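# Swap two bottles between cart tray and fridge, close door

## Task

Move the bottle on the cart's top tray into the refrigerator, standing upright on the shelf spot that the fridge's bottle held at the beginning; put that fridge bottle upright onto the tray; finally close the refrigerator door completely. It fails if a glass bottle drops any real distance, if the fridge door is slammed while opening or closing, or if the robot topples or finishes leaning. Anything that stays in position only because the robot is holding it at the end is not counted as done.

## Robot and tools

Robot: TidyBot++, a single-arm mobile robot. The base is 0.54 m long, 0.50 m wide and 0.38 m tall and rolls on four driven casters. It carries a seven-joint arm ending in a two-finger gripper. The shoulder sits 0.12 m ahead of the base centre at 0.68 m height. Segment lengths are 0.42 m (upper arm), 0.31 m (forearm) and 0.31 m (wrist to hand point). At the start the arm is folded with the hand pointing down. Two cameras are available: base_camera, fixed on the base, and wrist_camera, a fisheye that looks along the hand.

Frames: the base frame has its origin on the floor beneath the base centre, with x forward, y left and z up. hand_pose is expressed in this frame and refers to the point halfway between the finger pads. Its z axis runs out along the fingers, and the fingers close along its y axis. The odometry frame is the base frame as it was at scene start. Heading is positive to the left and runs from -3.142 to 3.142. base_tilt is in degrees, with forward and right positive.

Tool execute_actions: arguments are actions, a list holding zero or one action, plus optional cameras ("base_camera", "wrist_camera" or "all"; omitted or null means all, [] means no images). An action may contain base, joints, speeds, or a combination; its motions begin together.
- base is a relative move from where the base last measured itself, and takes exactly one key. translate_m moves straight in metres, forward positive, range -2 to 2. strafe_m moves sideways in metres, left positive, range -2 to 2. rotate_rad turns in place in radians, counter-clockwise seen from above positive, range -6.3 to 6.3.
- joints holds absolute targets keyed by name, all in radians except the gripper. joint_1_rad: any angle; positive is clockwise from above, the opposite sense to rotate_rad. joint_2_rad: shoulder, -2.249 to 2.249. joint_3_rad: any angle; about 3.14 is nominal. joint_4_rad: elbow, -2.579 to 2.579. joint_5_rad: any angle; about 0 is nominal. joint_6_rad: wrist, -2.099 to 2.099. joint_7_rad: any angle; at 1.57 with the hand pointing down, the fingers open toward the robot's left and right. gripper_pos: 0 is open and 1 is closed; the finger gap is roughly 85*(1-gripper_pos) mm. For "any angle" joints the controller takes the shorter direction, so send steps smaller than half a turn. Completion tolerances are about ±0.039 for joints 1-4, ±0.056 for joints 5-7 and ±0.03 for the gripper.
- speeds caps top speed for that action only. translate_m and strafe_m accept 0.05 to 0.5 m/s; rotate_rad accepts 0.1 to 1.57 rad/s. The defaults are the maxima. A base move needing more than 8.667 s is refused, and no action may run longer than 15 s. Unknown keys or out-of-range values cause the whole call to be refused.

Planar arm geometry, valid with joint_1_rad=0, joint_3_rad=3.14 and joint_5_rad=0. Measure segment angles from vertical, with forward positive: upper = j2, forearm = j2-j4, hand = j2-j4-j6. Forward reach from the shoulder is the sum of length*sin(angle), and height is the sum of length*cos(angle). With the hand pointing down it can go no higher than about 0.94 m, and only close to the base.

Other tools. wait(seconds 0-10) commands nothing and returns state and images. zoom_image(camera, region [x0,y0,x1,y1] in pixels, at most 504x504) enlarges the most recent full image from that camera. finished_scene(scene 1 or 2) ends the scene permanently and reports whether it succeeded, so call it only once the bottles are standing free and the door is shut. Replying without any tool call ends every remaining scene.

Reading results: base_status and joint_status report how the last accepted action ended. "done" for the base only means the wheels turned the commanded amount; slipping or blocking can leave the base short. "off_target" means the motion stopped away from its target and may still be pushing. "contact_stop" or "time_out" means it now holds where it stopped. "joint command not followed" with a "cause:" line means the self-collision check withheld the arm targets, and these may be retried until they become valid. The gripper still moves in that case. Gripper "done" at 1 means it closed on nothing; "off_target" means it is holding something. motor_effort is percent of maximum, with the peak in brackets. ARM HIT means a hard impact with the base or the arm itself. A torque fault (joints 1-4 at 104.5 N m, joints 5-7 at 51.3 N m) freezes the arm for 10 s. MOTOR HOT appears at 60 °C; at 75 °C an over-temperature fault lets the arm sink. Do not hold a load longer than needed. If one call reports a stop, the later calls in that reply are skipped.

Accuracy: friction and sag under load leave the hand 1-2 cm off, or more when extended. To correct, send last command + (desired - read) for each joint. Never command a loaded joint to the angle it currently reads, because it will sink. Use the camera images to judge the true hand position. Odometry drifts a few cm and several degrees over many moves.

Safety: drive slowly near the fridge and cart. Never drive while the arm is caught on something higher than about 0.8 m, since the robot can tip. Swing the fridge door gently and do not slam it. Lower bottles all the way before opening the gripper so none falls. Open the gripper and withdraw before finishing the scene.

Each tool is called as name([rows], argument=value, ...), one row to a line, values as JSON.

## Session

execute_actions(actions=[])

Scene clock: 0.00 s.
base_odometry: x=+0.000 y=+0.000 heading=+0.000 (m, m, rad; odometry frame)
base_tilt: forward=+0.3 right=+0.3 (deg)
base_status: not commanded
joint_positions: joint_1_rad=+0.015 joint_2_rad=-0.340 joint_3_rad=+3.137 joint_4_rad=-2.529 joint_5_rad=+0.004 joint_6_rad=-0.845 joint_7_rad=+1.594 gripper_pos=+0.000
joint_status: not commanded
motor_effort: joint_1_rad=+1 joint_2_rad=-1 joint_3_rad=+0 joint_4_rad=+10 joint_5_rad=+1 joint_6_rad=+0 joint_7_rad=-1 (%)
hand_pose: x=+0.2680 y=-0.0014 z=+0.5867 quat_wxyz=(+0.003, +0.999, +0.007, +0.054) (m; base frame)
pictures: base_camera, wrist_camera
Images, in order (width x height): base_camera 644x364, wrist_camera 644x476.

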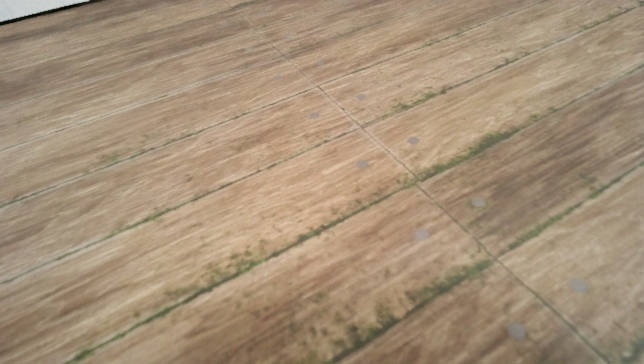

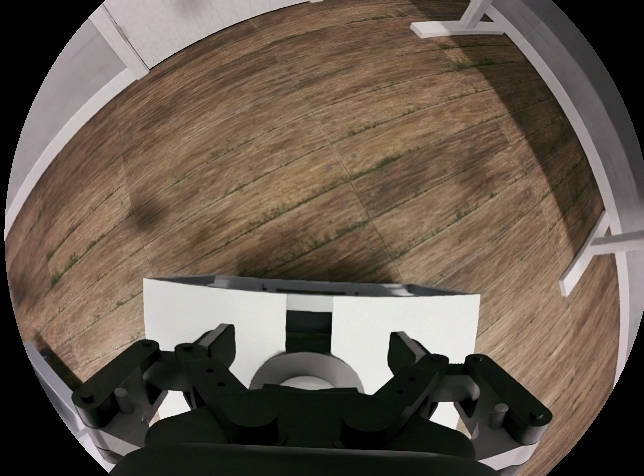

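execute_actions([
  {"joints":{"joint_6_rad":0.4}},
], cameras=["wrist_camera"])

execute_actions([
  {"joints":{"joint_1_rad":-1.2}},
], cameras=["wrist_camera"])

execute_actions([
  {"joints":{"joint_1_rad":1.2}},
], cameras=["wrist_camera"])

Scene clock: 4.33 s.
base_odometry: x=+0.000 y=+0.000 heading=+0.000 (m, m, rad; odometry frame)
base_tilt: forward=+0.3 right=+0.3 (deg)
base_status: not commanded
joint_positions: joint_1_rad=+0.015 joint_2_rad=-0.340 joint_3_rad=+3.137 joint_4_rad=-2.528 joint_5_rad=+0.004 joint_6_rad=+0.377 joint_7_rad=+1.594 gripper_pos=+0.000
joint_status: all done
motor_effort: joint_1_rad=+1(1) joint_2_rad=-6(6) joint_3_rad=+1(0) joint_4_rad=+16(17) joint_5_rad=+1(1) joint_6_rad=+8(8) joint_7_rad=-1(1) (%)
hand_pose: x=+0.5372 y=-0.0028 z=+0.8226 quat_wxyz=(+0.012, +0.787, +0.007, +0.617) (m; base frame)
pictures: wrist_camera
camera_calibration (this result's frames):
wrist_camera: T_world_to_cam=[[-0.0424321, -0.996365, 0.0738694, -0.0488412], [-0.229442, -0.0622422, -0.97133, 0.978259], [0.972397, -0.0581643, -0.225967, -0.203676], [0, 0, 0, 1]] pos_world=[0.420435, 0.000378701, 0.907797]
Images, in order (width x height): wrist_camera 644x476.

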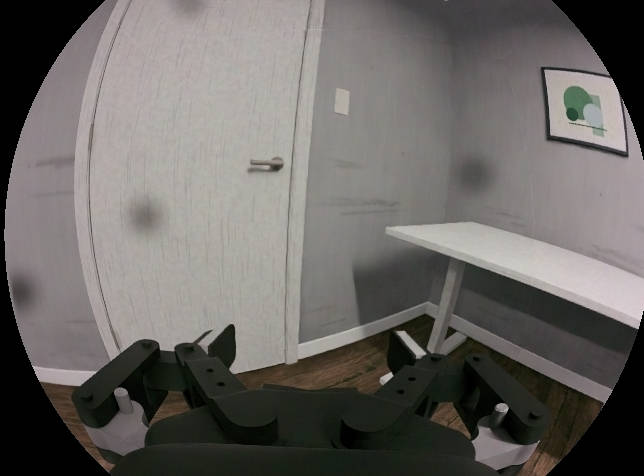

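Scene clock: 6.83 s.
base_odometry: x=+0.000 y=+0.000 heading=+0.000 (m, m, rad; odometry frame)
base_tilt: forward=+0.3 right=+0.3 (deg)
base_status: not commanded
joint_positions: joint_1_rad=-1.185 joint_2_rad=-0.340 joint_3_rad=+3.137 joint_4_rad=-2.528 joint_5_rad=+0.004 joint_6_rad=+0.377 joint_7_rad=+1.594 gripper_pos=+0.000
joint_status: all done
motor_effort: joint_1_rad=+1(1) joint_2_rad=-6(6) joint_3_rad=+0(1) joint_4_rad=+16(16) joint_5_rad=+1(0) joint_6_rad=+8(8) joint_7_rad=-1(1) (%)
hand_pose: x=+0.2729 y=+0.3889 z=+0.8226 quat_wxyz=(-0.339, +0.645, +0.450, +0.516) (m; base frame)
pictures: wrist_camera
camera_calibration (this result's frames):
wrist_camera: T_world_to_cam=[[0.913519, -0.400033, 0.073869, -0.162599], [-0.0249845, -0.236418, -0.97133, 0.953929], [0.406028, 0.885483, -0.225967, -0.136277], [0, 0, 0, 1]] pos_world=[0.227703, 0.281153, 0.907796]
Images, in order (width x height): wrist_camera 644x476.

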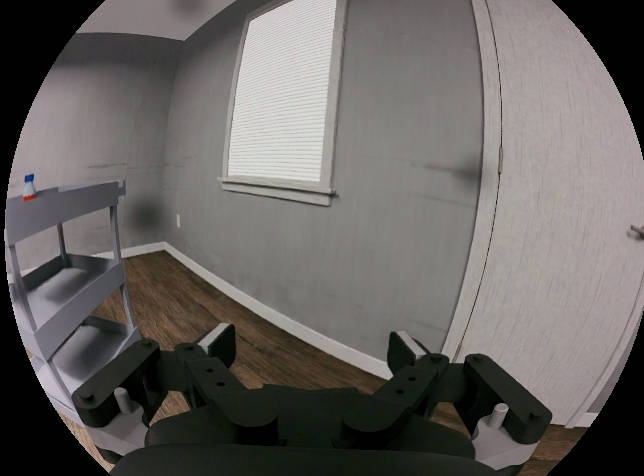

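Scene clock: 10.23 s.
base_odometry: x=+0.000 y=+0.000 heading=+0.000 (m, m, rad; odometry frame)
base_tilt: forward=+0.3 right=+0.3 (deg)
base_status: not commanded
joint_positions: joint_1_rad=+1.185 joint_2_rad=-0.340 joint_3_rad=+3.137 joint_4_rad=-2.528 joint_5_rad=+0.004 joint_6_rad=+0.377 joint_7_rad=+1.594 gripper_pos=+0.000
joint_status: all done
motor_effort: joint_1_rad=+1(1) joint_2_rad=-6(6) joint_3_rad=+0(1) joint_4_rad=+16(16) joint_5_rad=+1(0) joint_6_rad=+8(8) joint_7_rad=-1(1) (%)
hand_pose: x=+0.2797 y=-0.3862 z=+0.8226 quat_wxyz=(+0.351, +0.660, -0.428, +0.508) (m; base frame)
pictures: wrist_camera
camera_calibration (this result's frames):
wrist_camera: T_world_to_cam=[[-0.933936, -0.349725, 0.0738693, 0.0572478], [-0.146839, 0.186965, -0.97133, 0.968429], [0.325888, -0.918007, -0.225967, -0.126741], [0, 0, 0, 1]] pos_world=[0.236972, -0.277391, 0.907797]
Images, in order (width x height): wrist_camera 644x476.

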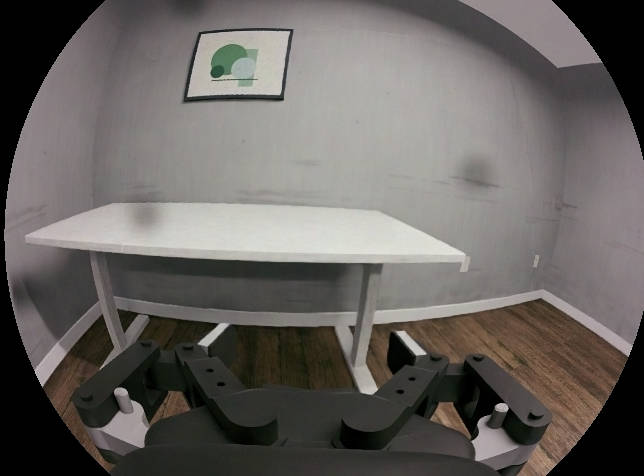

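Cart is close at back-left.

execute_actions([
  {"joints":{"joint_1_rad":2.7}},
], cameras=["wrist_camera"])

execute_actions([
  {"joints":{"joint_1_rad":-2.3}},
], cameras=["wrist_camera"])

Scene clock: 16.90 s.
base_odometry: x=+0.000 y=+0.000 heading=+0.000 (m, m, rad; odometry frame)
base_tilt: forward=+0.3 right=+0.3 (deg)
base_status: not commanded
joint_positions: joint_1_rad=+2.685 joint_2_rad=-0.340 joint_3_rad=+3.137 joint_4_rad=-2.528 joint_5_rad=+0.004 joint_6_rad=+0.377 joint_7_rad=+1.594 gripper_pos=+0.000
joint_status: all done
motor_effort: joint_1_rad=+1(0) joint_2_rad=-5(7) joint_3_rad=+1(0) joint_4_rad=+16(16) joint_5_rad=+0(1) joint_6_rad=+8(8) joint_7_rad=-1(1) (%)
hand_pose: x=-0.2548 y=-0.1876 z=+0.8226 quat_wxyz=(+0.603, +0.191, -0.763, +0.133) (m; base frame)
pictures: wrist_camera
camera_calibration (this result's frames):
wrist_camera: T_world_to_cam=[[-0.414905, 0.906861, 0.0738693, -0.00451669], [0.176112, 0.159695, -0.97133, 0.929998], [-0.892658, -0.390001, -0.225967, 0.0182661], [0, 0, 0, 1]] pos_world=[-0.149352, -0.137296, 0.907796]
Images, in order (width x height): wrist_camera 644x476.

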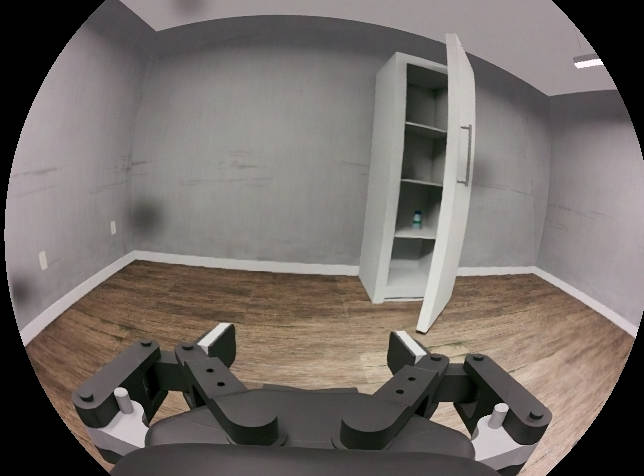

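Scene clock: 19.43 s.
base_odometry: x=+0.000 y=+0.000 heading=+0.000 (m, m, rad; odometry frame)
base_tilt: forward=+0.3 right=+0.3 (deg)
base_status: not commanded
joint_positions: joint_1_rad=+3.969 joint_2_rad=-0.340 joint_3_rad=+3.137 joint_4_rad=-2.528 joint_5_rad=+0.004 joint_6_rad=+0.377 joint_7_rad=+1.594 gripper_pos=+0.000
joint_status: all done
motor_effort: joint_1_rad=+1(1) joint_2_rad=-6(6) joint_3_rad=+0(0) joint_4_rad=+16(16) joint_5_rad=+1(0) joint_6_rad=+8(8) joint_7_rad=-1(1) (%)
hand_pose: x=-0.1669 y=+0.3053 z=+0.8226 quat_wxyz=(+0.562, -0.304, -0.726, -0.255) (m; base frame)
pictures: wrist_camera
camera_calibration (this result's frames):
wrist_camera: T_world_to_cam=[[0.751994, 0.655018, 0.0738694, -0.143378], [0.203077, -0.123602, -0.97133, 0.926789], [-0.627108, 0.745435, -0.225967, -0.0133343], [0, 0, 0, 1]] pos_world=[-0.0887529, 0.218408, 0.907796]
Images, in order (width x height): wrist_camera 644x476.

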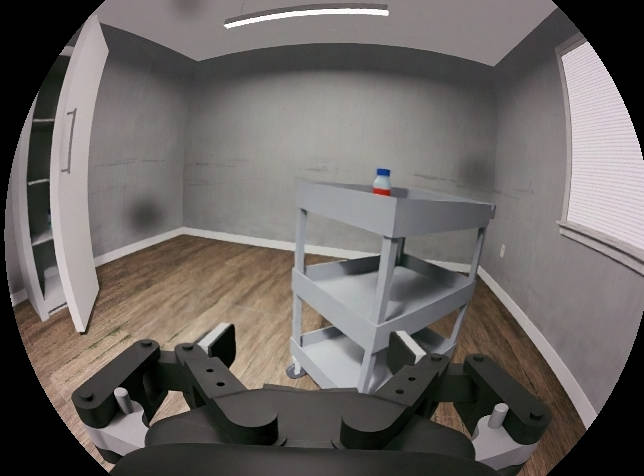

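execute_actions([
  {"base":{"rotate_rad":-3.14},"joints":{"joint_1_rad":-0.9}},
], cameras=[])

execute_actions([
  {"base":{"strafe_m":0.35},"joints":{"joint_1_rad":0.0}},
], cameras=[])

execute_actions([
  {"base":{"translate_m":0.7},"joints":{"joint_6_rad":0.2}},
])

Scene clock: 34.03 s.
base_odometry: x=+0.000 y=+0.000 heading=-3.139 (m, m, rad; odometry frame)
base_tilt: forward=+0.3 right=+0.3 (deg)
base_status: done
joint_positions: joint_1_rad=+5.374 joint_2_rad=-0.340 joint_3_rad=+3.137 joint_4_rad=-2.528 joint_5_rad=+0.004 joint_6_rad=+0.377 joint_7_rad=+1.594 gripper_pos=+0.000
joint_status: all done
motor_effort: joint_1_rad=+1(0) joint_2_rad=-6(8) joint_3_rad=+0(1) joint_4_rad=+16(17) joint_5_rad=+1(2) joint_6_rad=+8(8) joint_7_rad=-1(1) (%)
hand_pose: x=+0.3730 y=+0.3323 z=+0.8226 quat_wxyz=(+0.265, -0.701, -0.357, -0.558) (m; base frame)
pictures: none
No camera images: the call's "cameras" was empty. Leave "cameras" out to get every camera's image.

Scene clock: 36.20 s.
base_odometry: x=+0.001 y=-0.350 heading=-3.139 (m, m, rad; odometry frame)
base_tilt: forward=+0.3 right=+0.3 (deg)
base_status: done
joint_positions: joint_1_rad=+6.269 joint_2_rad=-0.341 joint_3_rad=+3.137 joint_4_rad=-2.528 joint_5_rad=+0.004 joint_6_rad=+0.377 joint_7_rad=+1.594 gripper_pos=+0.000
joint_status: all done
motor_effort: joint_1_rad=+1(1) joint_2_rad=-5(7) joint_3_rad=+0(2) joint_4_rad=+16(17) joint_5_rad=+1(0) joint_6_rad=+8(9) joint_7_rad=-1(1) (%)
hand_pose: x=+0.5371 y=+0.0097 z=+0.8226 quat_wxyz=(-0.003, -0.786, -0.019, -0.617) (m; base frame)
pictures: none
No camera images: the call's "cameras" was empty. Leave "cameras" out to get every camera's image.

Scene clock: 38.93 s.
base_odometry: x=-0.700 y=-0.352 heading=-3.139 (m, m, rad; odometry frame)
base_tilt: forward=+0.3 right=+0.3 (deg)
base_status: done
joint_positions: joint_1_rad=+6.269 joint_2_rad=-0.342 joint_3_rad=+3.137 joint_4_rad=-2.534 joint_5_rad=+0.004 joint_6_rad=+0.228 joint_7_rad=+1.594 gripper_pos=+0.000
joint_status: all done
motor_effort: joint_1_rad=+1(0) joint_2_rad=-6(8) joint_3_rad=+0(1) joint_4_rad=+16(19) joint_5_rad=+1(1) joint_6_rad=+8(9) joint_7_rad=-1(1) (%)
hand_pose: x=+0.5210 y=+0.0091 z=+0.7758 quat_wxyz=(-0.003, -0.831, -0.020, -0.555) (m; base frame)
pictures: base_camera, wrist_camera
camera_calibration (this result's frames):
wrist_camera: T_world_to_cam=[[-0.00194651, -0.996939, 0.0781574, -0.058696], [-0.373436, -0.0717786, -0.924875, 0.968878], [0.927654, -0.0309871, -0.372154, -0.0612651], [0, 0, 0, 1]] pos_world=[0.418533, 0.00912984, 0.877878]
Images, in order (width x height): base_camera 644x364, wrist_camera 644x476.

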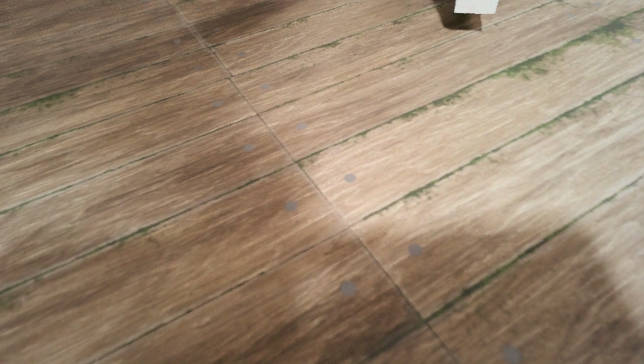

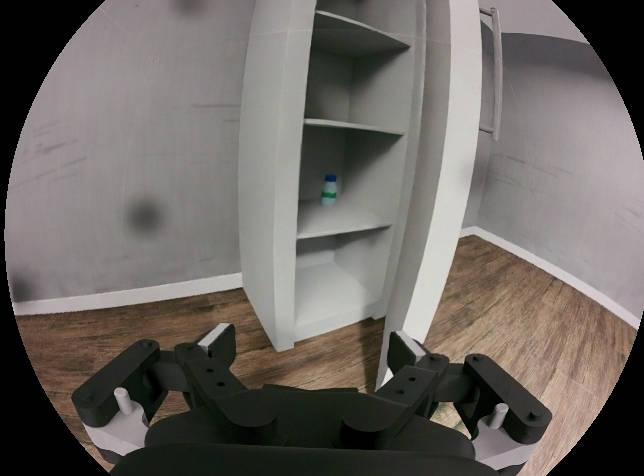

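execute_actions([
  {"base":{"rotate_rad":0.49}},
], cameras=[])

execute_actions([
  {"base":{"strafe_m":-0.55}},
], cameras=[])

execute_actions([
  {"base":{"translate_m":-0.2},"joints":{"joint_2_rad":1.0,"joint_4_rad":-1.61,"joint_6_rad":1.04,"joint_7_rad":1.57}},
])

Scene clock: 56.97 s.
base_odometry: x=-0.700 y=-0.352 heading=-2.650 (m, m, rad; odometry frame)
base_tilt: forward=+0.3 right=+0.3 (deg)
base_status: done
joint_positions: joint_1_rad=+6.271 joint_2_rad=-0.342 joint_3_rad=+3.137 joint_4_rad=-2.534 joint_5_rad=+0.004 joint_6_rad=+0.228 joint_7_rad=+1.594 gripper_pos=+0.000
joint_status: not commanded
motor_effort: joint_1_rad=+1(2) joint_2_rad=-5(6) joint_3_rad=+1(1) joint_4_rad=+16(16) joint_5_rad=+1(0) joint_6_rad=+8(8) joint_7_rad=-1(1) (%)
hand_pose: x=+0.5210 y=+0.0084 z=+0.7758 quat_wxyz=(-0.003, -0.831, -0.019, -0.555) (m; base frame)
pictures: none
No camera images: the call's "cameras" was empty. Leave "cameras" out to get every camera's image.

Scene clock: 59.43 s.
base_odometry: x=-0.960 y=+0.132 heading=-2.649 (m, m, rad; odometry frame)
base_tilt: forward=+0.3 right=+0.4 (deg)
base_status: done
joint_positions: joint_1_rad=+6.271 joint_2_rad=-0.342 joint_3_rad=+3.137 joint_4_rad=-2.534 joint_5_rad=+0.004 joint_6_rad=+0.228 joint_7_rad=+1.594 gripper_pos=+0.000
joint_status: not commanded
motor_effort: joint_1_rad=+1(2) joint_2_rad=-6(6) joint_3_rad=+1(1) joint_4_rad=+16(16) joint_5_rad=+1(1) joint_6_rad=+8(8) joint_7_rad=-1(1) (%)
hand_pose: x=+0.5210 y=+0.0083 z=+0.7758 quat_wxyz=(-0.003, -0.831, -0.019, -0.555) (m; base frame)
pictures: none
No camera images: the call's "cameras" was empty. Leave "cameras" out to get every camera's image.

Scene clock: 62.03 s.
base_odometry: x=-0.784 y=+0.227 heading=-2.649 (m, m, rad; odometry frame)
base_tilt: forward=+0.3 right=+0.3 (deg)
base_status: done
joint_positions: joint_1_rad=+6.258 joint_2_rad=+0.986 joint_3_rad=+3.137 joint_4_rad=-1.631 joint_5_rad=+0.004 joint_6_rad=+1.000 joint_7_rad=+1.594 gripper_pos=+0.000
joint_status: all done
motor_effort: joint_1_rad=+7(9) joint_2_rad=-44(44) joint_3_rad=+3(4) joint_4_rad=+14(17) joint_5_rad=-1(2) joint_6_rad=+8(9) joint_7_rad=-1(1) (%)
hand_pose: x=+0.9378 y=+0.0254 z=+0.6274 quat_wxyz=(+0.003, -0.723, -0.019, -0.690) (m; base frame)
pictures: base_camera, wrist_camera
camera_calibration (this result's frames):
wrist_camera: T_world_to_cam=[[-0.0148112, -0.998121, 0.0594545, -0.00614533], [-0.0361973, -0.0588868, -0.997608, 0.717558], [0.999235, -0.0169279, -0.0352571, -0.78147], [0, 0, 0, 1]] pos_world=[0.806754, 0.0228923, 0.688655]
Images, in order (width x height): base_camera 644x364, wrist_camera 644x476.

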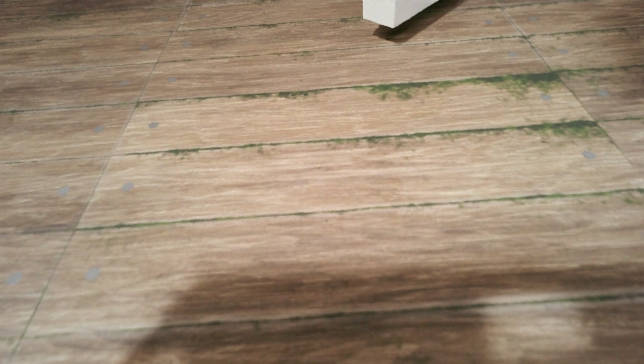

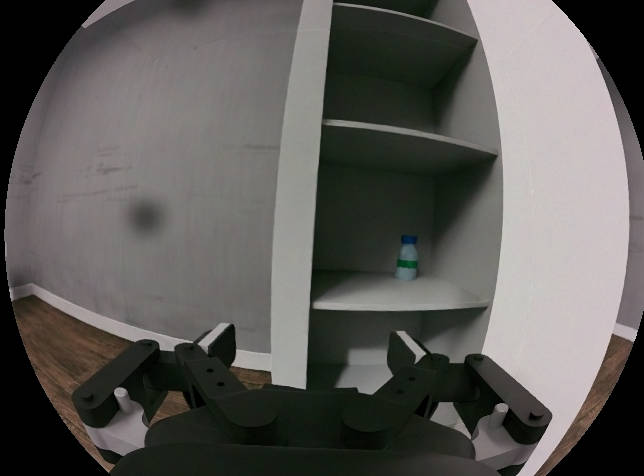

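execute_actions([
  {"base":{"translate_m":0.12},"speeds":{"translate_m":0.15}},
], cameras=[])

execute_actions([
  {"base":{"strafe_m":-0.3},"speeds":{"strafe_m":0.06}},
])

Scene clock: 67.13 s.
base_odometry: x=-0.890 y=+0.171 heading=-2.650 (m, m, rad; odometry frame)
base_tilt: forward=+0.3 right=+0.3 (deg)
base_status: done
joint_positions: joint_1_rad=+6.275 joint_2_rad=+0.992 joint_3_rad=+3.131 joint_4_rad=-1.613 joint_5_rad=+0.004 joint_6_rad=+1.002 joint_7_rad=+1.594 gripper_pos=+0.000
joint_status: not commanded
motor_effort: joint_1_rad=+1(13) joint_2_rad=-44(46) joint_3_rad=-1(5) joint_4_rad=+12(19) joint_5_rad=+1(4) joint_6_rad=+8(9) joint_7_rad=-1(1) (%)
hand_pose: x=+0.9427 y=+0.0141 z=+0.6315 quat_wxyz=(+0.000, -0.719, -0.012, -0.695) (m; base frame)
pictures: none
No camera images: the call's "cameras" was empty. Leave "cameras" out to get every camera's image.

Scene clock: 72.60 s.
base_odometry: x=-1.031 y=+0.435 heading=-2.649 (m, m, rad; odometry frame)
base_tilt: forward=+0.3 right=+0.3 (deg)
base_status: done
joint_positions: joint_1_rad=+6.162 joint_2_rad=+0.977 joint_3_rad=+3.075 joint_4_rad=-1.704 joint_5_rad=+0.004 joint_6_rad=+1.002 joint_7_rad=+1.594 gripper_pos=+0.000
joint_status: not commanded
motor_effort: joint_1_rad=+24(27) joint_2_rad=-36(46) joint_3_rad=+13(16) joint_4_rad=+28(30) joint_5_rad=+3(3) joint_6_rad=+8(9) joint_7_rad=-1(1) (%)
hand_pose: x=+0.9055 y=+0.1331 z=+0.6043 quat_wxyz=(+0.066, -0.742, -0.051, -0.665) (m; base frame)
pictures: base_camera, wrist_camera
camera_calibration (this result's frames):
wrist_camera: T_world_to_cam=[[0.120233, -0.992689, 0.0105786, 0.00871901], [-0.094987, -0.0221104, -0.995233, 0.746516], [0.988191, 0.118655, -0.096951, -0.71903], [0, 0, 0, 1]] pos_world=[0.7804, 0.110477, 0.673154]
Images, in order (width x height): base_camera 644x364, wrist_camera 644x476.

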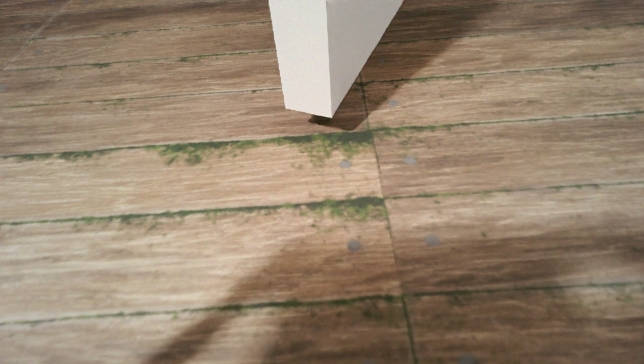

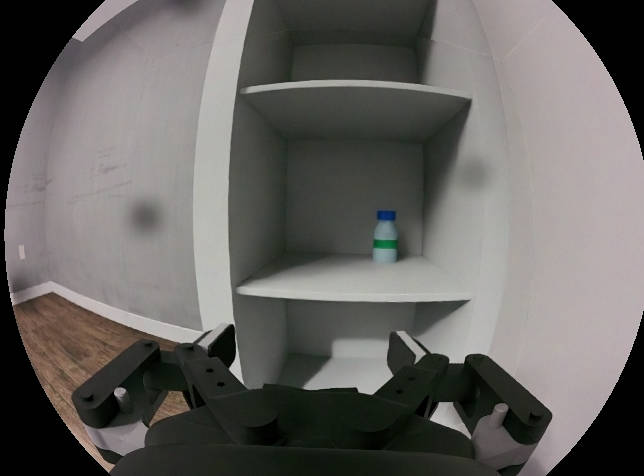

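execute_actions([
  {"base":{"strafe_m":-0.3},"speeds":{"strafe_m":0.06}},
])

Scene clock: 81.10 s.
base_odometry: x=-1.173 y=+0.699 heading=-2.649 (m, m, rad; odometry frame)
base_tilt: forward=+0.2 right=+0.3 (deg)
base_status: done
joint_positions: joint_1_rad=+6.075 joint_2_rad=+0.954 joint_3_rad=+3.003 joint_4_rad=-1.845 joint_5_rad=+0.006 joint_6_rad=+1.003 joint_7_rad=+1.594 gripper_pos=+0.000
joint_status: not commanded
motor_effort: joint_1_rad=+39(44) joint_2_rad=-34(37) joint_3_rad=+24(29) joint_4_rad=+50(56) joint_5_rad=+4(7) joint_6_rad=+8(8) joint_7_rad=-1(1) (%)
hand_pose: x=+0.8349 y=+0.2299 z=+0.5655 quat_wxyz=(+0.127, -0.775, -0.089, -0.613) (m; base frame)
pictures: base_camera, wrist_camera
camera_calibration (this result's frames):
wrist_camera: T_world_to_cam=[[0.256773, -0.96554, -0.0424371, 0.0234192], [-0.214504, -0.0141204, -0.976621, 0.790812], [0.942367, 0.259873, -0.210738, -0.594357], [0, 0, 0, 1]] pos_world=[0.723721, 0.188236, 0.648064]
Images, in order (width x height): base_camera 644x364, wrist_camera 644x476.

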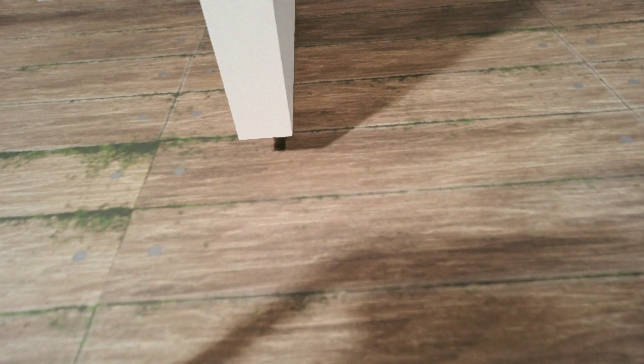

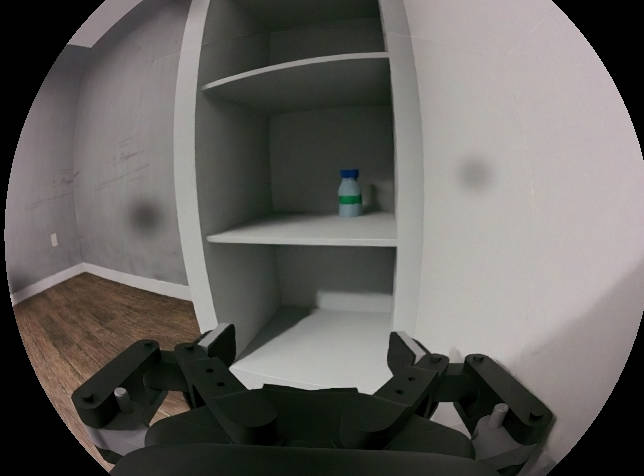

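execute_actions([
  {"base":{"strafe_m":0.3},"speeds":{"strafe_m":0.12}},
])

Scene clock: 85.27 s.
base_odometry: x=-1.031 y=+0.434 heading=-2.649 (m, m, rad; odometry frame)
base_tilt: forward=+0.3 right=+0.3 (deg)
base_status: done
joint_positions: joint_1_rad=+6.234 joint_2_rad=+1.010 joint_3_rad=+3.090 joint_4_rad=-1.654 joint_5_rad=+0.007 joint_6_rad=+1.008 joint_7_rad=+1.594 gripper_pos=+0.000
joint_status: not commanded
motor_effort: joint_1_rad=+9(38) joint_2_rad=-46(48) joint_3_rad=+4(24) joint_4_rad=+19(58) joint_5_rad=+2(8) joint_6_rad=+8(9) joint_7_rad=-1(2) (%)
hand_pose: x=+0.9268 y=+0.0686 z=+0.6009 quat_wxyz=(+0.035, -0.736, -0.025, -0.676) (m; base frame)
pictures: base_camera, wrist_camera
camera_calibration (this result's frames):
wrist_camera: T_world_to_cam=[[0.0388714, -0.998979, 0.0230384, 0.0105352], [-0.0739428, -0.0258683, -0.996927, 0.725576], [0.996505, 0.0370485, -0.0748728, -0.748122], [0, 0, 0, 1]] pos_world=[0.798748, 0.0570106, 0.66709]
Images, in order (width x height): base_camera 644x364, wrist_camera 644x476.

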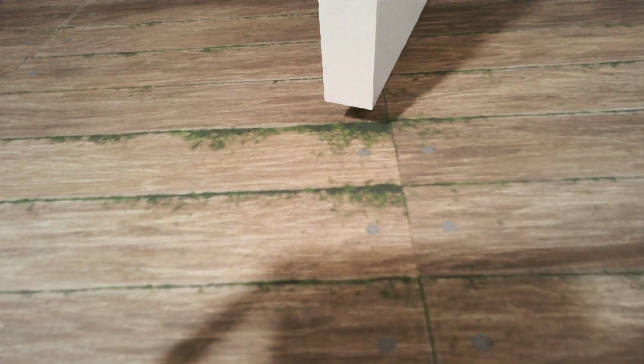

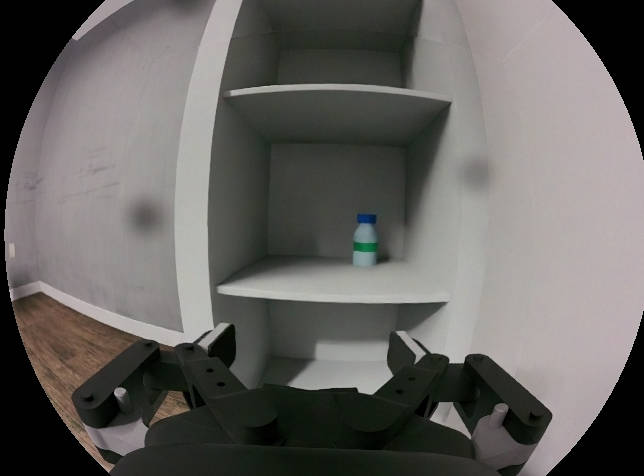

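execute_actions([
  {"base":{"strafe_m":0.56},"speeds":{"strafe_m":0.15},"joints":{"joint_1_rad":0}},
], cameras=[])

execute_actions([
  {"base":{"rotate_rad":-0.35},"joints":{"joint_1_rad":0,"joint_2_rad":1.5,"joint_3_rad":3.14,"joint_4_rad":-0.43,"joint_5_rad":0,"joint_6_rad":0.40}},
])

Scene clock: 101.93 s.
base_odometry: x=-0.766 y=-0.059 heading=-2.649 (m, m, rad; odometry frame)
base_tilt: forward=+0.3 right=+0.3 (deg)
base_status: done
joint_positions: joint_1_rad=+6.278 joint_2_rad=+1.006 joint_3_rad=+3.117 joint_4_rad=-1.615 joint_5_rad=+0.007 joint_6_rad=+1.008 joint_7_rad=+1.594 gripper_pos=+0.000
joint_status: all done
motor_effort: joint_1_rad=+0(9) joint_2_rad=-44(48) joint_3_rad=-1(4) joint_4_rad=+12(18) joint_5_rad=+1(2) joint_6_rad=+9(9) joint_7_rad=-1(1) (%)
hand_pose: x=+0.9413 y=+0.0194 z=+0.6213 quat_wxyz=(+0.007, -0.722, -0.011, -0.692) (m; base frame)
pictures: none
No camera images: the call's "cameras" was empty. Leave "cameras" out to get every camera's image.

Scene clock: 104.40 s.
base_odometry: x=-0.766 y=-0.059 heading=-3.000 (m, m, rad; odometry frame)
base_tilt: forward=+0.3 right=+0.3 (deg)
base_status: done
joint_positions: joint_1_rad=+6.283 joint_2_rad=+1.485 joint_3_rad=+3.133 joint_4_rad=-0.442 joint_5_rad=+0.007 joint_6_rad=+0.444 joint_7_rad=+1.594 gripper_pos=+0.000
joint_status: all done
motor_effort: joint_1_rad=+1(9) joint_2_rad=-57(57) joint_3_rad=-1(5) joint_4_rad=+18(19) joint_5_rad=+1(3) joint_6_rad=+8(10) joint_7_rad=-1(1) (%)
hand_pose: x=+1.1429 y=+0.0036 z=+0.6357 quat_wxyz=(-0.007, -0.675, -0.008, -0.737) (m; base frame)
pictures: base_camera, wrist_camera
camera_calibration (this result's frames):
wrist_camera: T_world_to_cam=[[-0.0505484, -0.997309, 0.0531069, 0.0194756], [0.0959231, -0.0577771, -0.993711, 0.578486], [0.994104, -0.0451363, 0.0985855, -1.06567], [0, 0, 0, 1]] pos_world=[1.00488, 0.00474599, 0.678873]
Images, in order (width x height): base_camera 644x364, wrist_camera 644x476.

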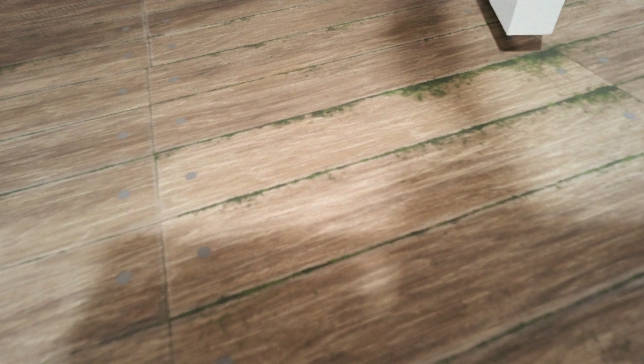

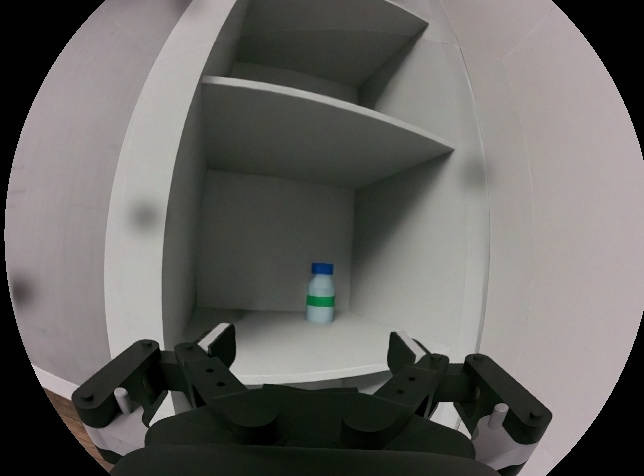

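execute_actions([
  {"base":{"translate_m":0.35},"speeds":{"translate_m":0.2},"joints":{"joint_6_rad":0.5}},
])

zoom_image(camera="wrist_camera", region=[200, 200, 460, 400])

Scene clock: 110.23 s.
base_odometry: x=-1.113 y=-0.108 heading=-3.001 (m, m, rad; odometry frame)
base_tilt: forward=+0.3 right=+0.3 (deg)
base_status: done
joint_positions: joint_1_rad=+6.283 joint_2_rad=+1.487 joint_3_rad=+3.133 joint_4_rad=-0.441 joint_5_rad=+0.007 joint_6_rad=+0.461 joint_7_rad=+1.594 gripper_pos=+0.000
joint_status: all done
motor_effort: joint_1_rad=+0(4) joint_2_rad=-58(59) joint_3_rad=-1(1) joint_4_rad=+18(20) joint_5_rad=+1(1) joint_6_rad=+8(10) joint_7_rad=-1(1) (%)
hand_pose: x=+1.1424 y=+0.0033 z=+0.6389 quat_wxyz=(-0.007, -0.670, -0.008, -0.743) (m; base frame)
pictures: base_camera, wrist_camera
camera_calibration (this result's frames):
wrist_camera: T_world_to_cam=[[-0.0516629, -0.997296, 0.0522564, 0.0208171], [0.111339, -0.057752, -0.992103, 0.563019], [0.992439, -0.0454368, 0.114021, -1.0734], [0, 0, 0, 1]] pos_world=[1.00368, 0.00450421, 0.679875]
Images, in order (width x height): base_camera 644x364, wrist_camera 644x476.

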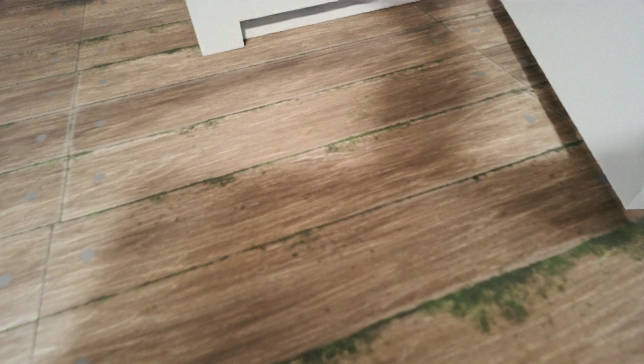

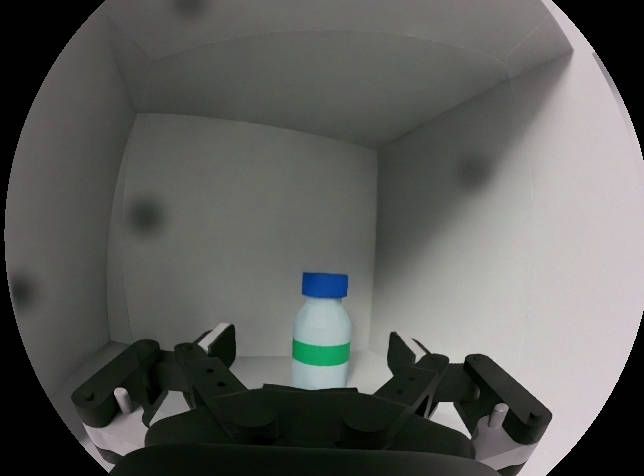

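Region (200, 200, 460, 400) of wrist_camera's 644x476 image, scaled by 1.938; it fills the top 388 rows of this view, and the rest is white.

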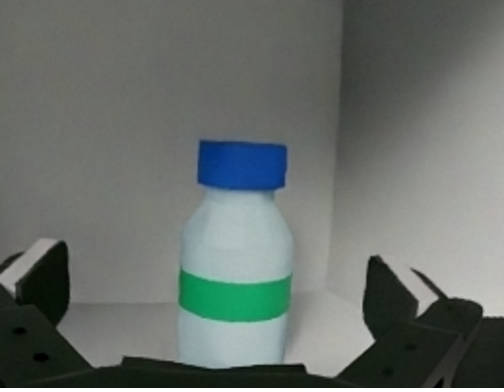

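execute_actions([
  {"joints":{"joint_2_rad":1.45,"joint_6_rad":0.28}},
], cameras=["wrist_camera"])

execute_actions([
  {"base":{"translate_m":0.1},"speeds":{"translate_m":0.08}},
], cameras=["wrist_camera"])

Scene clock: 117.40 s.
base_odometry: x=-1.113 y=-0.108 heading=-3.001 (m, m, rad; odometry frame)
base_tilt: forward=+0.3 right=+0.3 (deg)
base_status: not commanded
joint_positions: joint_1_rad=+6.283 joint_2_rad=+1.457 joint_3_rad=+3.133 joint_4_rad=-0.441 joint_5_rad=+0.007 joint_6_rad=+0.315 joint_7_rad=+1.594 gripper_pos=+0.000
joint_status: all done
motor_effort: joint_1_rad=+1(1) joint_2_rad=-56(58) joint_3_rad=-1(1) joint_4_rad=+18(19) joint_5_rad=+1(1) joint_6_rad=+8(8) joint_7_rad=-1(1) (%)
hand_pose: x=+1.1460 y=+0.0034 z=+0.6247 quat_wxyz=(-0.007, -0.711, -0.009, -0.703) (m; base frame)
pictures: wrist_camera
camera_calibration (this result's frames):
wrist_camera: T_world_to_cam=[[-0.0450263, -0.997283, 0.058306, 0.0104416], [-0.00382336, -0.0581927, -0.998298, 0.684363], [0.998978, -0.0451726, -0.00119277, -1.0109], [0, 0, 0, 1]] pos_world=[1.01295, 0.00457308, 0.681383]
Images, in order (width x height): wrist_camera 644x476.

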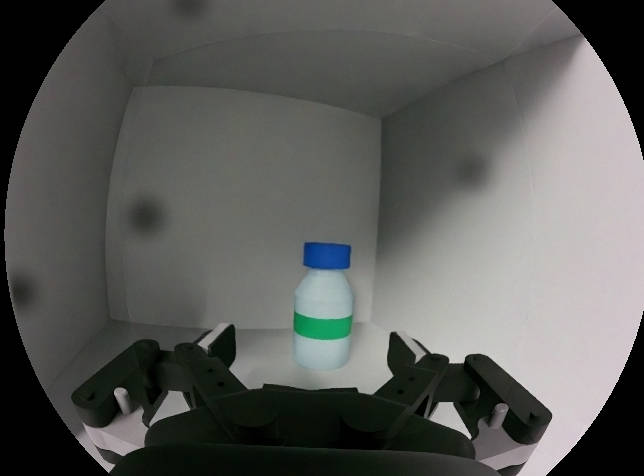

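Scene clock: 119.13 s.
base_odometry: x=-1.212 y=-0.122 heading=-3.002 (m, m, rad; odometry frame)
base_tilt: forward=+0.3 right=+0.4 (deg)
base_status: done
joint_positions: joint_1_rad=+6.283 joint_2_rad=+1.457 joint_3_rad=+3.133 joint_4_rad=-0.441 joint_5_rad=+0.007 joint_6_rad=+0.315 joint_7_rad=+1.594 gripper_pos=+0.000
joint_status: not commanded
motor_effort: joint_1_rad=+1(4) joint_2_rad=-57(59) joint_3_rad=+0(1) joint_4_rad=+18(19) joint_5_rad=+1(1) joint_6_rad=+8(9) joint_7_rad=-1(1) (%)
hand_pose: x=+1.1460 y=+0.0036 z=+0.6250 quat_wxyz=(-0.007, -0.711, -0.009, -0.703) (m; base frame)
pictures: wrist_camera
camera_calibration (this result's frames):
wrist_camera: T_world_to_cam=[[-0.0448413, -0.997292, 0.0582872, 0.0104407], [-0.00340101, -0.0581932, -0.9983, 0.684197], [0.998988, -0.0449633, -0.000782339, -1.01119], [0, 0, 0, 1]] pos_world=[1.01297, 0.00476138, 0.681634]
Images, in order (width x height): wrist_camera 644x476.

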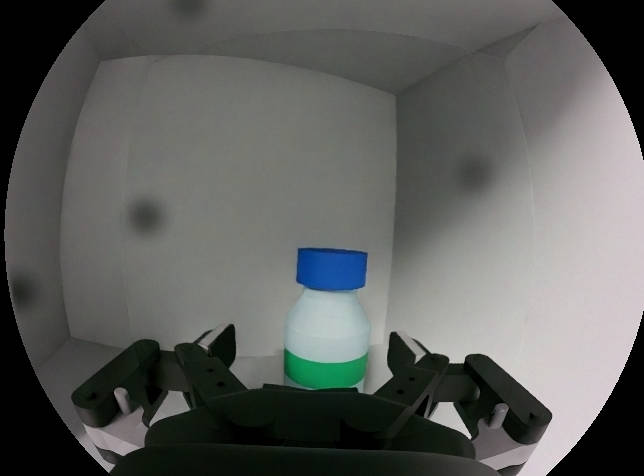

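execute_actions([
  {"joints":{"joint_1_rad":0.03,"joint_2_rad":1.415,"joint_6_rad":0.25}},
], cameras=["wrist_camera"])

Scene clock: 123.10 s.
base_odometry: x=-1.212 y=-0.122 heading=-3.002 (m, m, rad; odometry frame)
base_tilt: forward=+0.3 right=+0.3 (deg)
base_status: not commanded
joint_positions: joint_1_rad=+6.303 joint_2_rad=+1.422 joint_3_rad=+3.133 joint_4_rad=-0.437 joint_5_rad=+0.007 joint_6_rad=+0.292 joint_7_rad=+1.594 gripper_pos=+0.000
joint_status: all done
motor_effort: joint_1_rad=+1(3) joint_2_rad=-56(59) joint_3_rad=-1(1) joint_4_rad=+19(19) joint_5_rad=+1(1) joint_6_rad=+8(9) joint_7_rad=-1(1) (%)
hand_pose: x=+1.1476 y=-0.0171 z=+0.6565 quat_wxyz=(-0.014, -0.706, -0.002, -0.708) (m; base frame)
pictures: wrist_camera
camera_calibration (this result's frames):
wrist_camera: T_world_to_cam=[[-0.0658608, -0.996164, 0.0576097, 0.0125903], [0.0117864, -0.0585077, -0.998217, 0.696988], [0.997759, -0.0650643, 0.0155946, -1.02339], [0, 0, 0, 1]] pos_world=[1.01371, -0.0132649, 0.710979]
Images, in order (width x height): wrist_camera 644x476.

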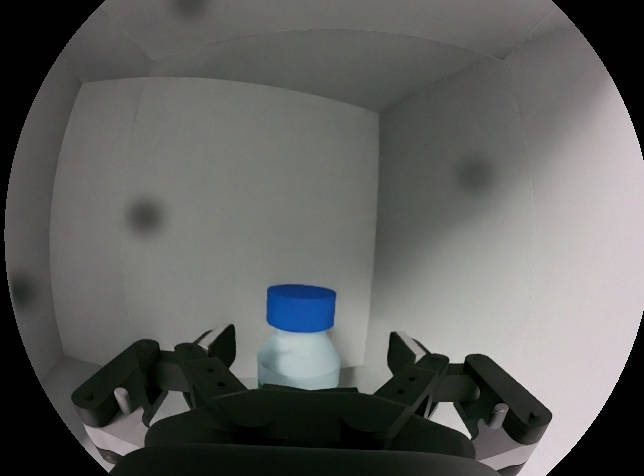

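execute_actions([
  {"base":{"translate_m":0.07},"speeds":{"translate_m":0.06},"joints":{"joint_1_rad":0.012}},
], cameras=["wrist_camera"])

Scene clock: 126.50 s.
base_odometry: x=-1.282 y=-0.132 heading=-3.003 (m, m, rad; odometry frame)
base_tilt: forward=+0.3 right=+0.3 (deg)
base_status: done
joint_positions: joint_1_rad=+6.301 joint_2_rad=+1.421 joint_3_rad=+3.133 joint_4_rad=-0.437 joint_5_rad=+0.007 joint_6_rad=+0.292 joint_7_rad=+1.594 gripper_pos=+0.000
joint_status: all done
motor_effort: joint_1_rad=+1(5) joint_2_rad=-58(58) joint_3_rad=-1(2) joint_4_rad=+19(19) joint_5_rad=+1(1) joint_6_rad=+9(9) joint_7_rad=-1(1) (%)
hand_pose: x=+1.1477 y=-0.0147 z=+0.6566 quat_wxyz=(-0.013, -0.706, -0.003, -0.708) (m; base frame)
pictures: wrist_camera
camera_calibration (this result's frames):
wrist_camera: T_world_to_cam=[[-0.0635618, -0.996314, 0.0576112, 0.0123114], [0.011891, -0.05848, -0.998218, 0.697052], [0.997907, -0.0627635, 0.0155643, -1.02339], [0, 0, 0, 1]] pos_world=[1.01374, -0.0112019, 0.711029]
Images, in order (width x height): wrist_camera 644x476.

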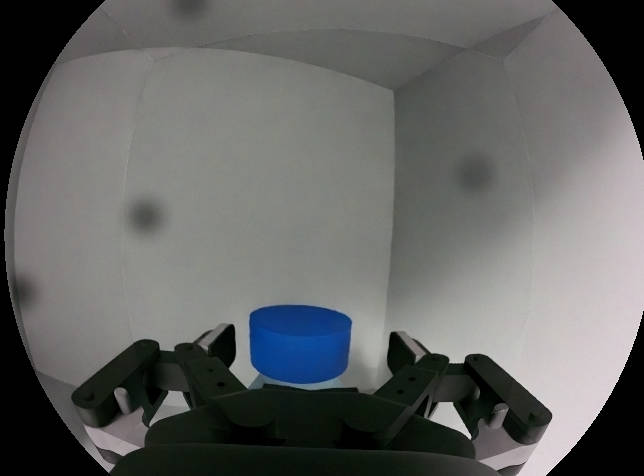

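execute_actions([
  {"base":{"translate_m":0.025},"speeds":{"translate_m":0.05}},
], cameras=[])

execute_actions([
  {"joints":{"gripper_pos":1.0}},
], cameras=["wrist_camera"])

Scene clock: 128.80 s.
base_odometry: x=-1.307 y=-0.135 heading=-3.004 (m, m, rad; odometry frame)
base_tilt: forward=+0.3 right=+0.4 (deg)
base_status: done
joint_positions: joint_1_rad=+6.301 joint_2_rad=+1.421 joint_3_rad=+3.133 joint_4_rad=-0.437 joint_5_rad=+0.007 joint_6_rad=+0.292 joint_7_rad=+1.594 gripper_pos=+0.000
joint_status: not commanded
motor_effort: joint_1_rad=+1(5) joint_2_rad=-57(59) joint_3_rad=-1(2) joint_4_rad=+19(19) joint_5_rad=+1(1) joint_6_rad=+8(9) joint_7_rad=-1(1) (%)
hand_pose: x=+1.1477 y=-0.0144 z=+0.6567 quat_wxyz=(-0.013, -0.706, -0.003, -0.709) (m; base frame)
pictures: none
No camera images: the call's "cameras" was empty. Leave "cameras" out to get every camera's image.

Scene clock: 129.90 s.
base_odometry: x=-1.307 y=-0.135 heading=-3.004 (m, m, rad; odometry frame)
base_tilt: forward=+0.3 right=+0.3 (deg)
base_status: not commanded
joint_positions: joint_1_rad=+6.299 joint_2_rad=+1.421 joint_3_rad=+3.133 joint_4_rad=-0.437 joint_5_rad=+0.007 joint_6_rad=+0.292 joint_7_rad=+1.594 gripper_pos=+0.422
joint_status: gripper_pos off_target (ended at +0.422, target +1.000)
motor_effort: joint_1_rad=+0(4) joint_2_rad=-58(57) joint_3_rad=-2(2) joint_4_rad=+19(19) joint_5_rad=+1(0) joint_6_rad=+9(9) joint_7_rad=-2(1) (%)
hand_pose: x=+1.1477 y=-0.0130 z=+0.6570 quat_wxyz=(-0.012, -0.706, -0.003, -0.709) (m; base frame)
pictures: wrist_camera
camera_calibration (this result's frames):
wrist_camera: T_world_to_cam=[[-0.0618605, -0.996421, 0.0576024, 0.0121049], [0.012208, -0.058464, -0.998215, 0.697192], [0.99801, -0.0610468, 0.0157809, -1.02356], [0, 0, 0, 1]] pos_world=[1.01376, -0.00966305, 0.711403]
Images, in order (width x height): wrist_camera 644x476.

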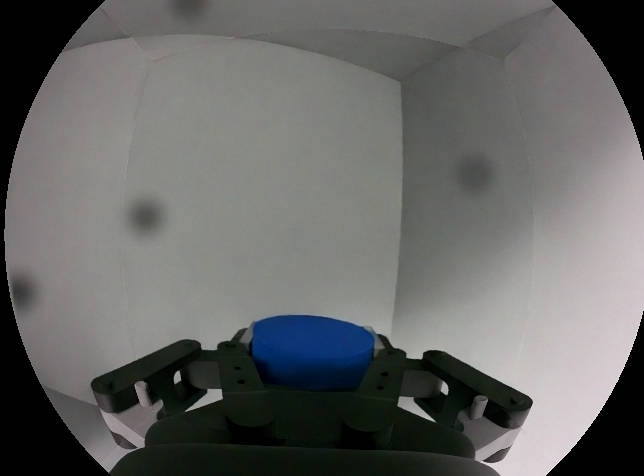

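execute_actions([
  {"joints":{"joint_2_rad":1.37,"joint_6_rad":0.21}},
], cameras=[])

execute_actions([
  {"base":{"translate_m":-0.75},"speeds":{"translate_m":0.25}},
])

Scene clock: 132.73 s.
base_odometry: x=-1.307 y=-0.135 heading=-3.004 (m, m, rad; odometry frame)
base_tilt: forward=+0.3 right=+0.3 (deg)
base_status: not commanded
joint_positions: joint_1_rad=+6.299 joint_2_rad=+1.406 joint_3_rad=+3.133 joint_4_rad=-0.437 joint_5_rad=+0.007 joint_6_rad=+0.241 joint_7_rad=+1.594 gripper_pos=+0.422
joint_status: all done
motor_effort: joint_1_rad=+1(0) joint_2_rad=-60(60) joint_3_rad=-1(2) joint_4_rad=+20(21) joint_5_rad=+1(1) joint_6_rad=+10(10) joint_7_rad=-1(1) (%)
hand_pose: x=+1.1479 y=-0.0129 z=+0.6570 quat_wxyz=(-0.012, -0.718, -0.003, -0.696) (m; base frame)
pictures: none
No camera images: the call's "cameras" was empty. Leave "cameras" out to get every camera's image.

Scene clock: 136.60 s.
base_odometry: x=-0.564 y=-0.033 heading=-3.005 (m, m, rad; odometry frame)
base_tilt: forward=+0.3 right=+0.4 (deg)
base_status: done
joint_positions: joint_1_rad=+6.297 joint_2_rad=+1.405 joint_3_rad=+3.133 joint_4_rad=-0.443 joint_5_rad=+0.007 joint_6_rad=+0.230 joint_7_rad=+1.594 gripper_pos=+0.422
joint_status: not commanded
motor_effort: joint_1_rad=+1(3) joint_2_rad=-65(67) joint_3_rad=-2(1) joint_4_rad=+23(24) joint_5_rad=+1(1) joint_6_rad=+12(12) joint_7_rad=-1(1) (%)
hand_pose: x=+1.1472 y=-0.0109 z=+0.6507 quat_wxyz=(-0.011, -0.724, -0.004, -0.690) (m; base frame)
pictures: base_camera, wrist_camera
camera_calibration (this result's frames):
wrist_camera: T_world_to_cam=[[-0.0567624, -0.996577, 0.0601071, 0.0069838], [-0.0393256, -0.0579257, -0.997546, 0.749805], [0.997613, -0.0589868, -0.035903, -0.98876], [0, 0, 0, 1]] pos_world=[1.01628, -0.00793093, 0.712046]
Images, in order (width x height): base_camera 644x364, wrist_camera 644x476.

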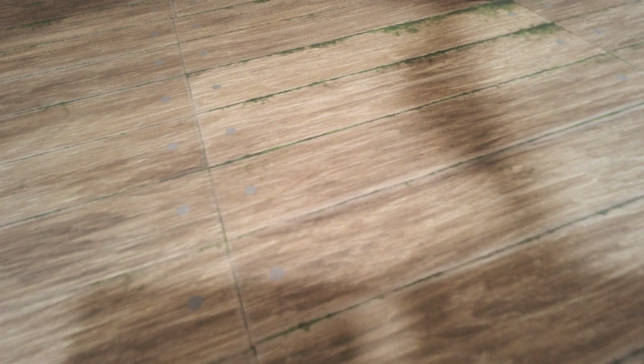

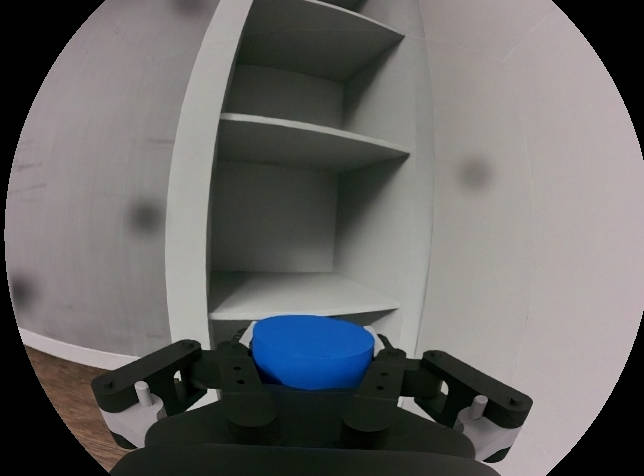

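execute_actions([
  {"joints":{"joint_1_rad":0,"joint_2_rad":-0.1,"joint_4_rad":-1.89,"joint_6_rad":0.22},"base":{"translate_m":-0.2}},
], cameras=[])

execute_actions([
  {"base":{"rotate_rad":-1.43},"speeds":{"rotate_rad":0.6}},
])

Scene clock: 144.60 s.
base_odometry: x=-0.365 y=-0.006 heading=-3.006 (m, m, rad; odometry frame)
base_tilt: forward=+0.3 right=+0.3 (deg)
base_status: done
joint_positions: joint_1_rad=+6.297 joint_2_rad=-0.070 joint_3_rad=+3.133 joint_4_rad=-1.903 joint_5_rad=+0.007 joint_6_rad=+0.228 joint_7_rad=+1.594 gripper_pos=+0.422
joint_status: all done
motor_effort: joint_1_rad=+1(6) joint_2_rad=-23(68) joint_3_rad=+0(2) joint_4_rad=+23(25) joint_5_rad=+1(1) joint_6_rad=+12(12) joint_7_rad=-1(1) (%)
hand_pose: x=+0.7043 y=-0.0012 z=+1.0089 quat_wxyz=(-0.012, -0.719, -0.010, -0.694) (m; base frame)
pictures: none
No camera images: the call's "cameras" was empty. Leave "cameras" out to get every camera's image.

Scene clock: 147.63 s.
base_odometry: x=-0.365 y=-0.006 heading=+1.848 (m, m, rad; odometry frame)
base_tilt: forward=+0.3 right=+0.3 (deg)
base_status: done
joint_positions: joint_1_rad=+6.287 joint_2_rad=-0.070 joint_3_rad=+3.135 joint_4_rad=-1.903 joint_5_rad=+0.007 joint_6_rad=+0.228 joint_7_rad=+1.594 gripper_pos=+0.422
joint_status: not commanded
motor_effort: joint_1_rad=+0(2) joint_2_rad=-23(24) joint_3_rad=+0(3) joint_4_rad=+23(23) joint_5_rad=+1(1) joint_6_rad=+12(12) joint_7_rad=-1(1) (%)
hand_pose: x=+0.7043 y=+0.0034 z=+1.0089 quat_wxyz=(-0.009, -0.719, -0.013, -0.694) (m; base frame)
pictures: base_camera, wrist_camera
camera_calibration (this result's frames):
wrist_camera: T_world_to_cam=[[-0.0425073, -0.996768, 0.0681711, -0.0435448], [-0.0263298, -0.0670915, -0.997399, 1.08126], [0.998749, -0.0441917, -0.0233928, -0.546623], [0, 0, 0, 1]] pos_world=[0.572558, 0.00498277, 1.06862]
Images, in order (width x height): base_camera 644x364, wrist_camera 644x476.

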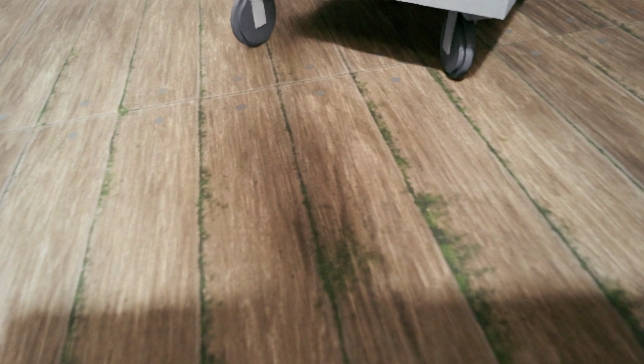

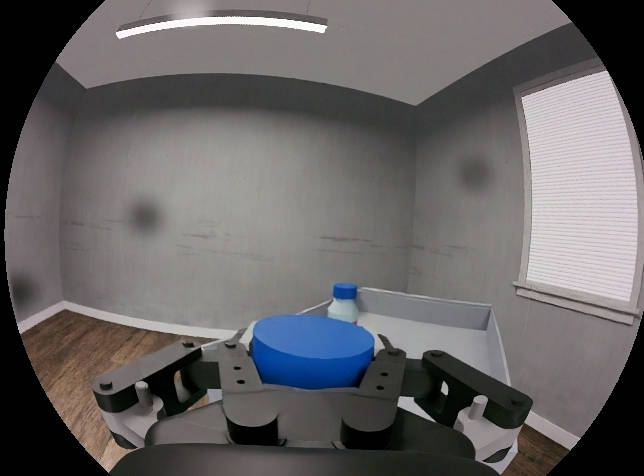

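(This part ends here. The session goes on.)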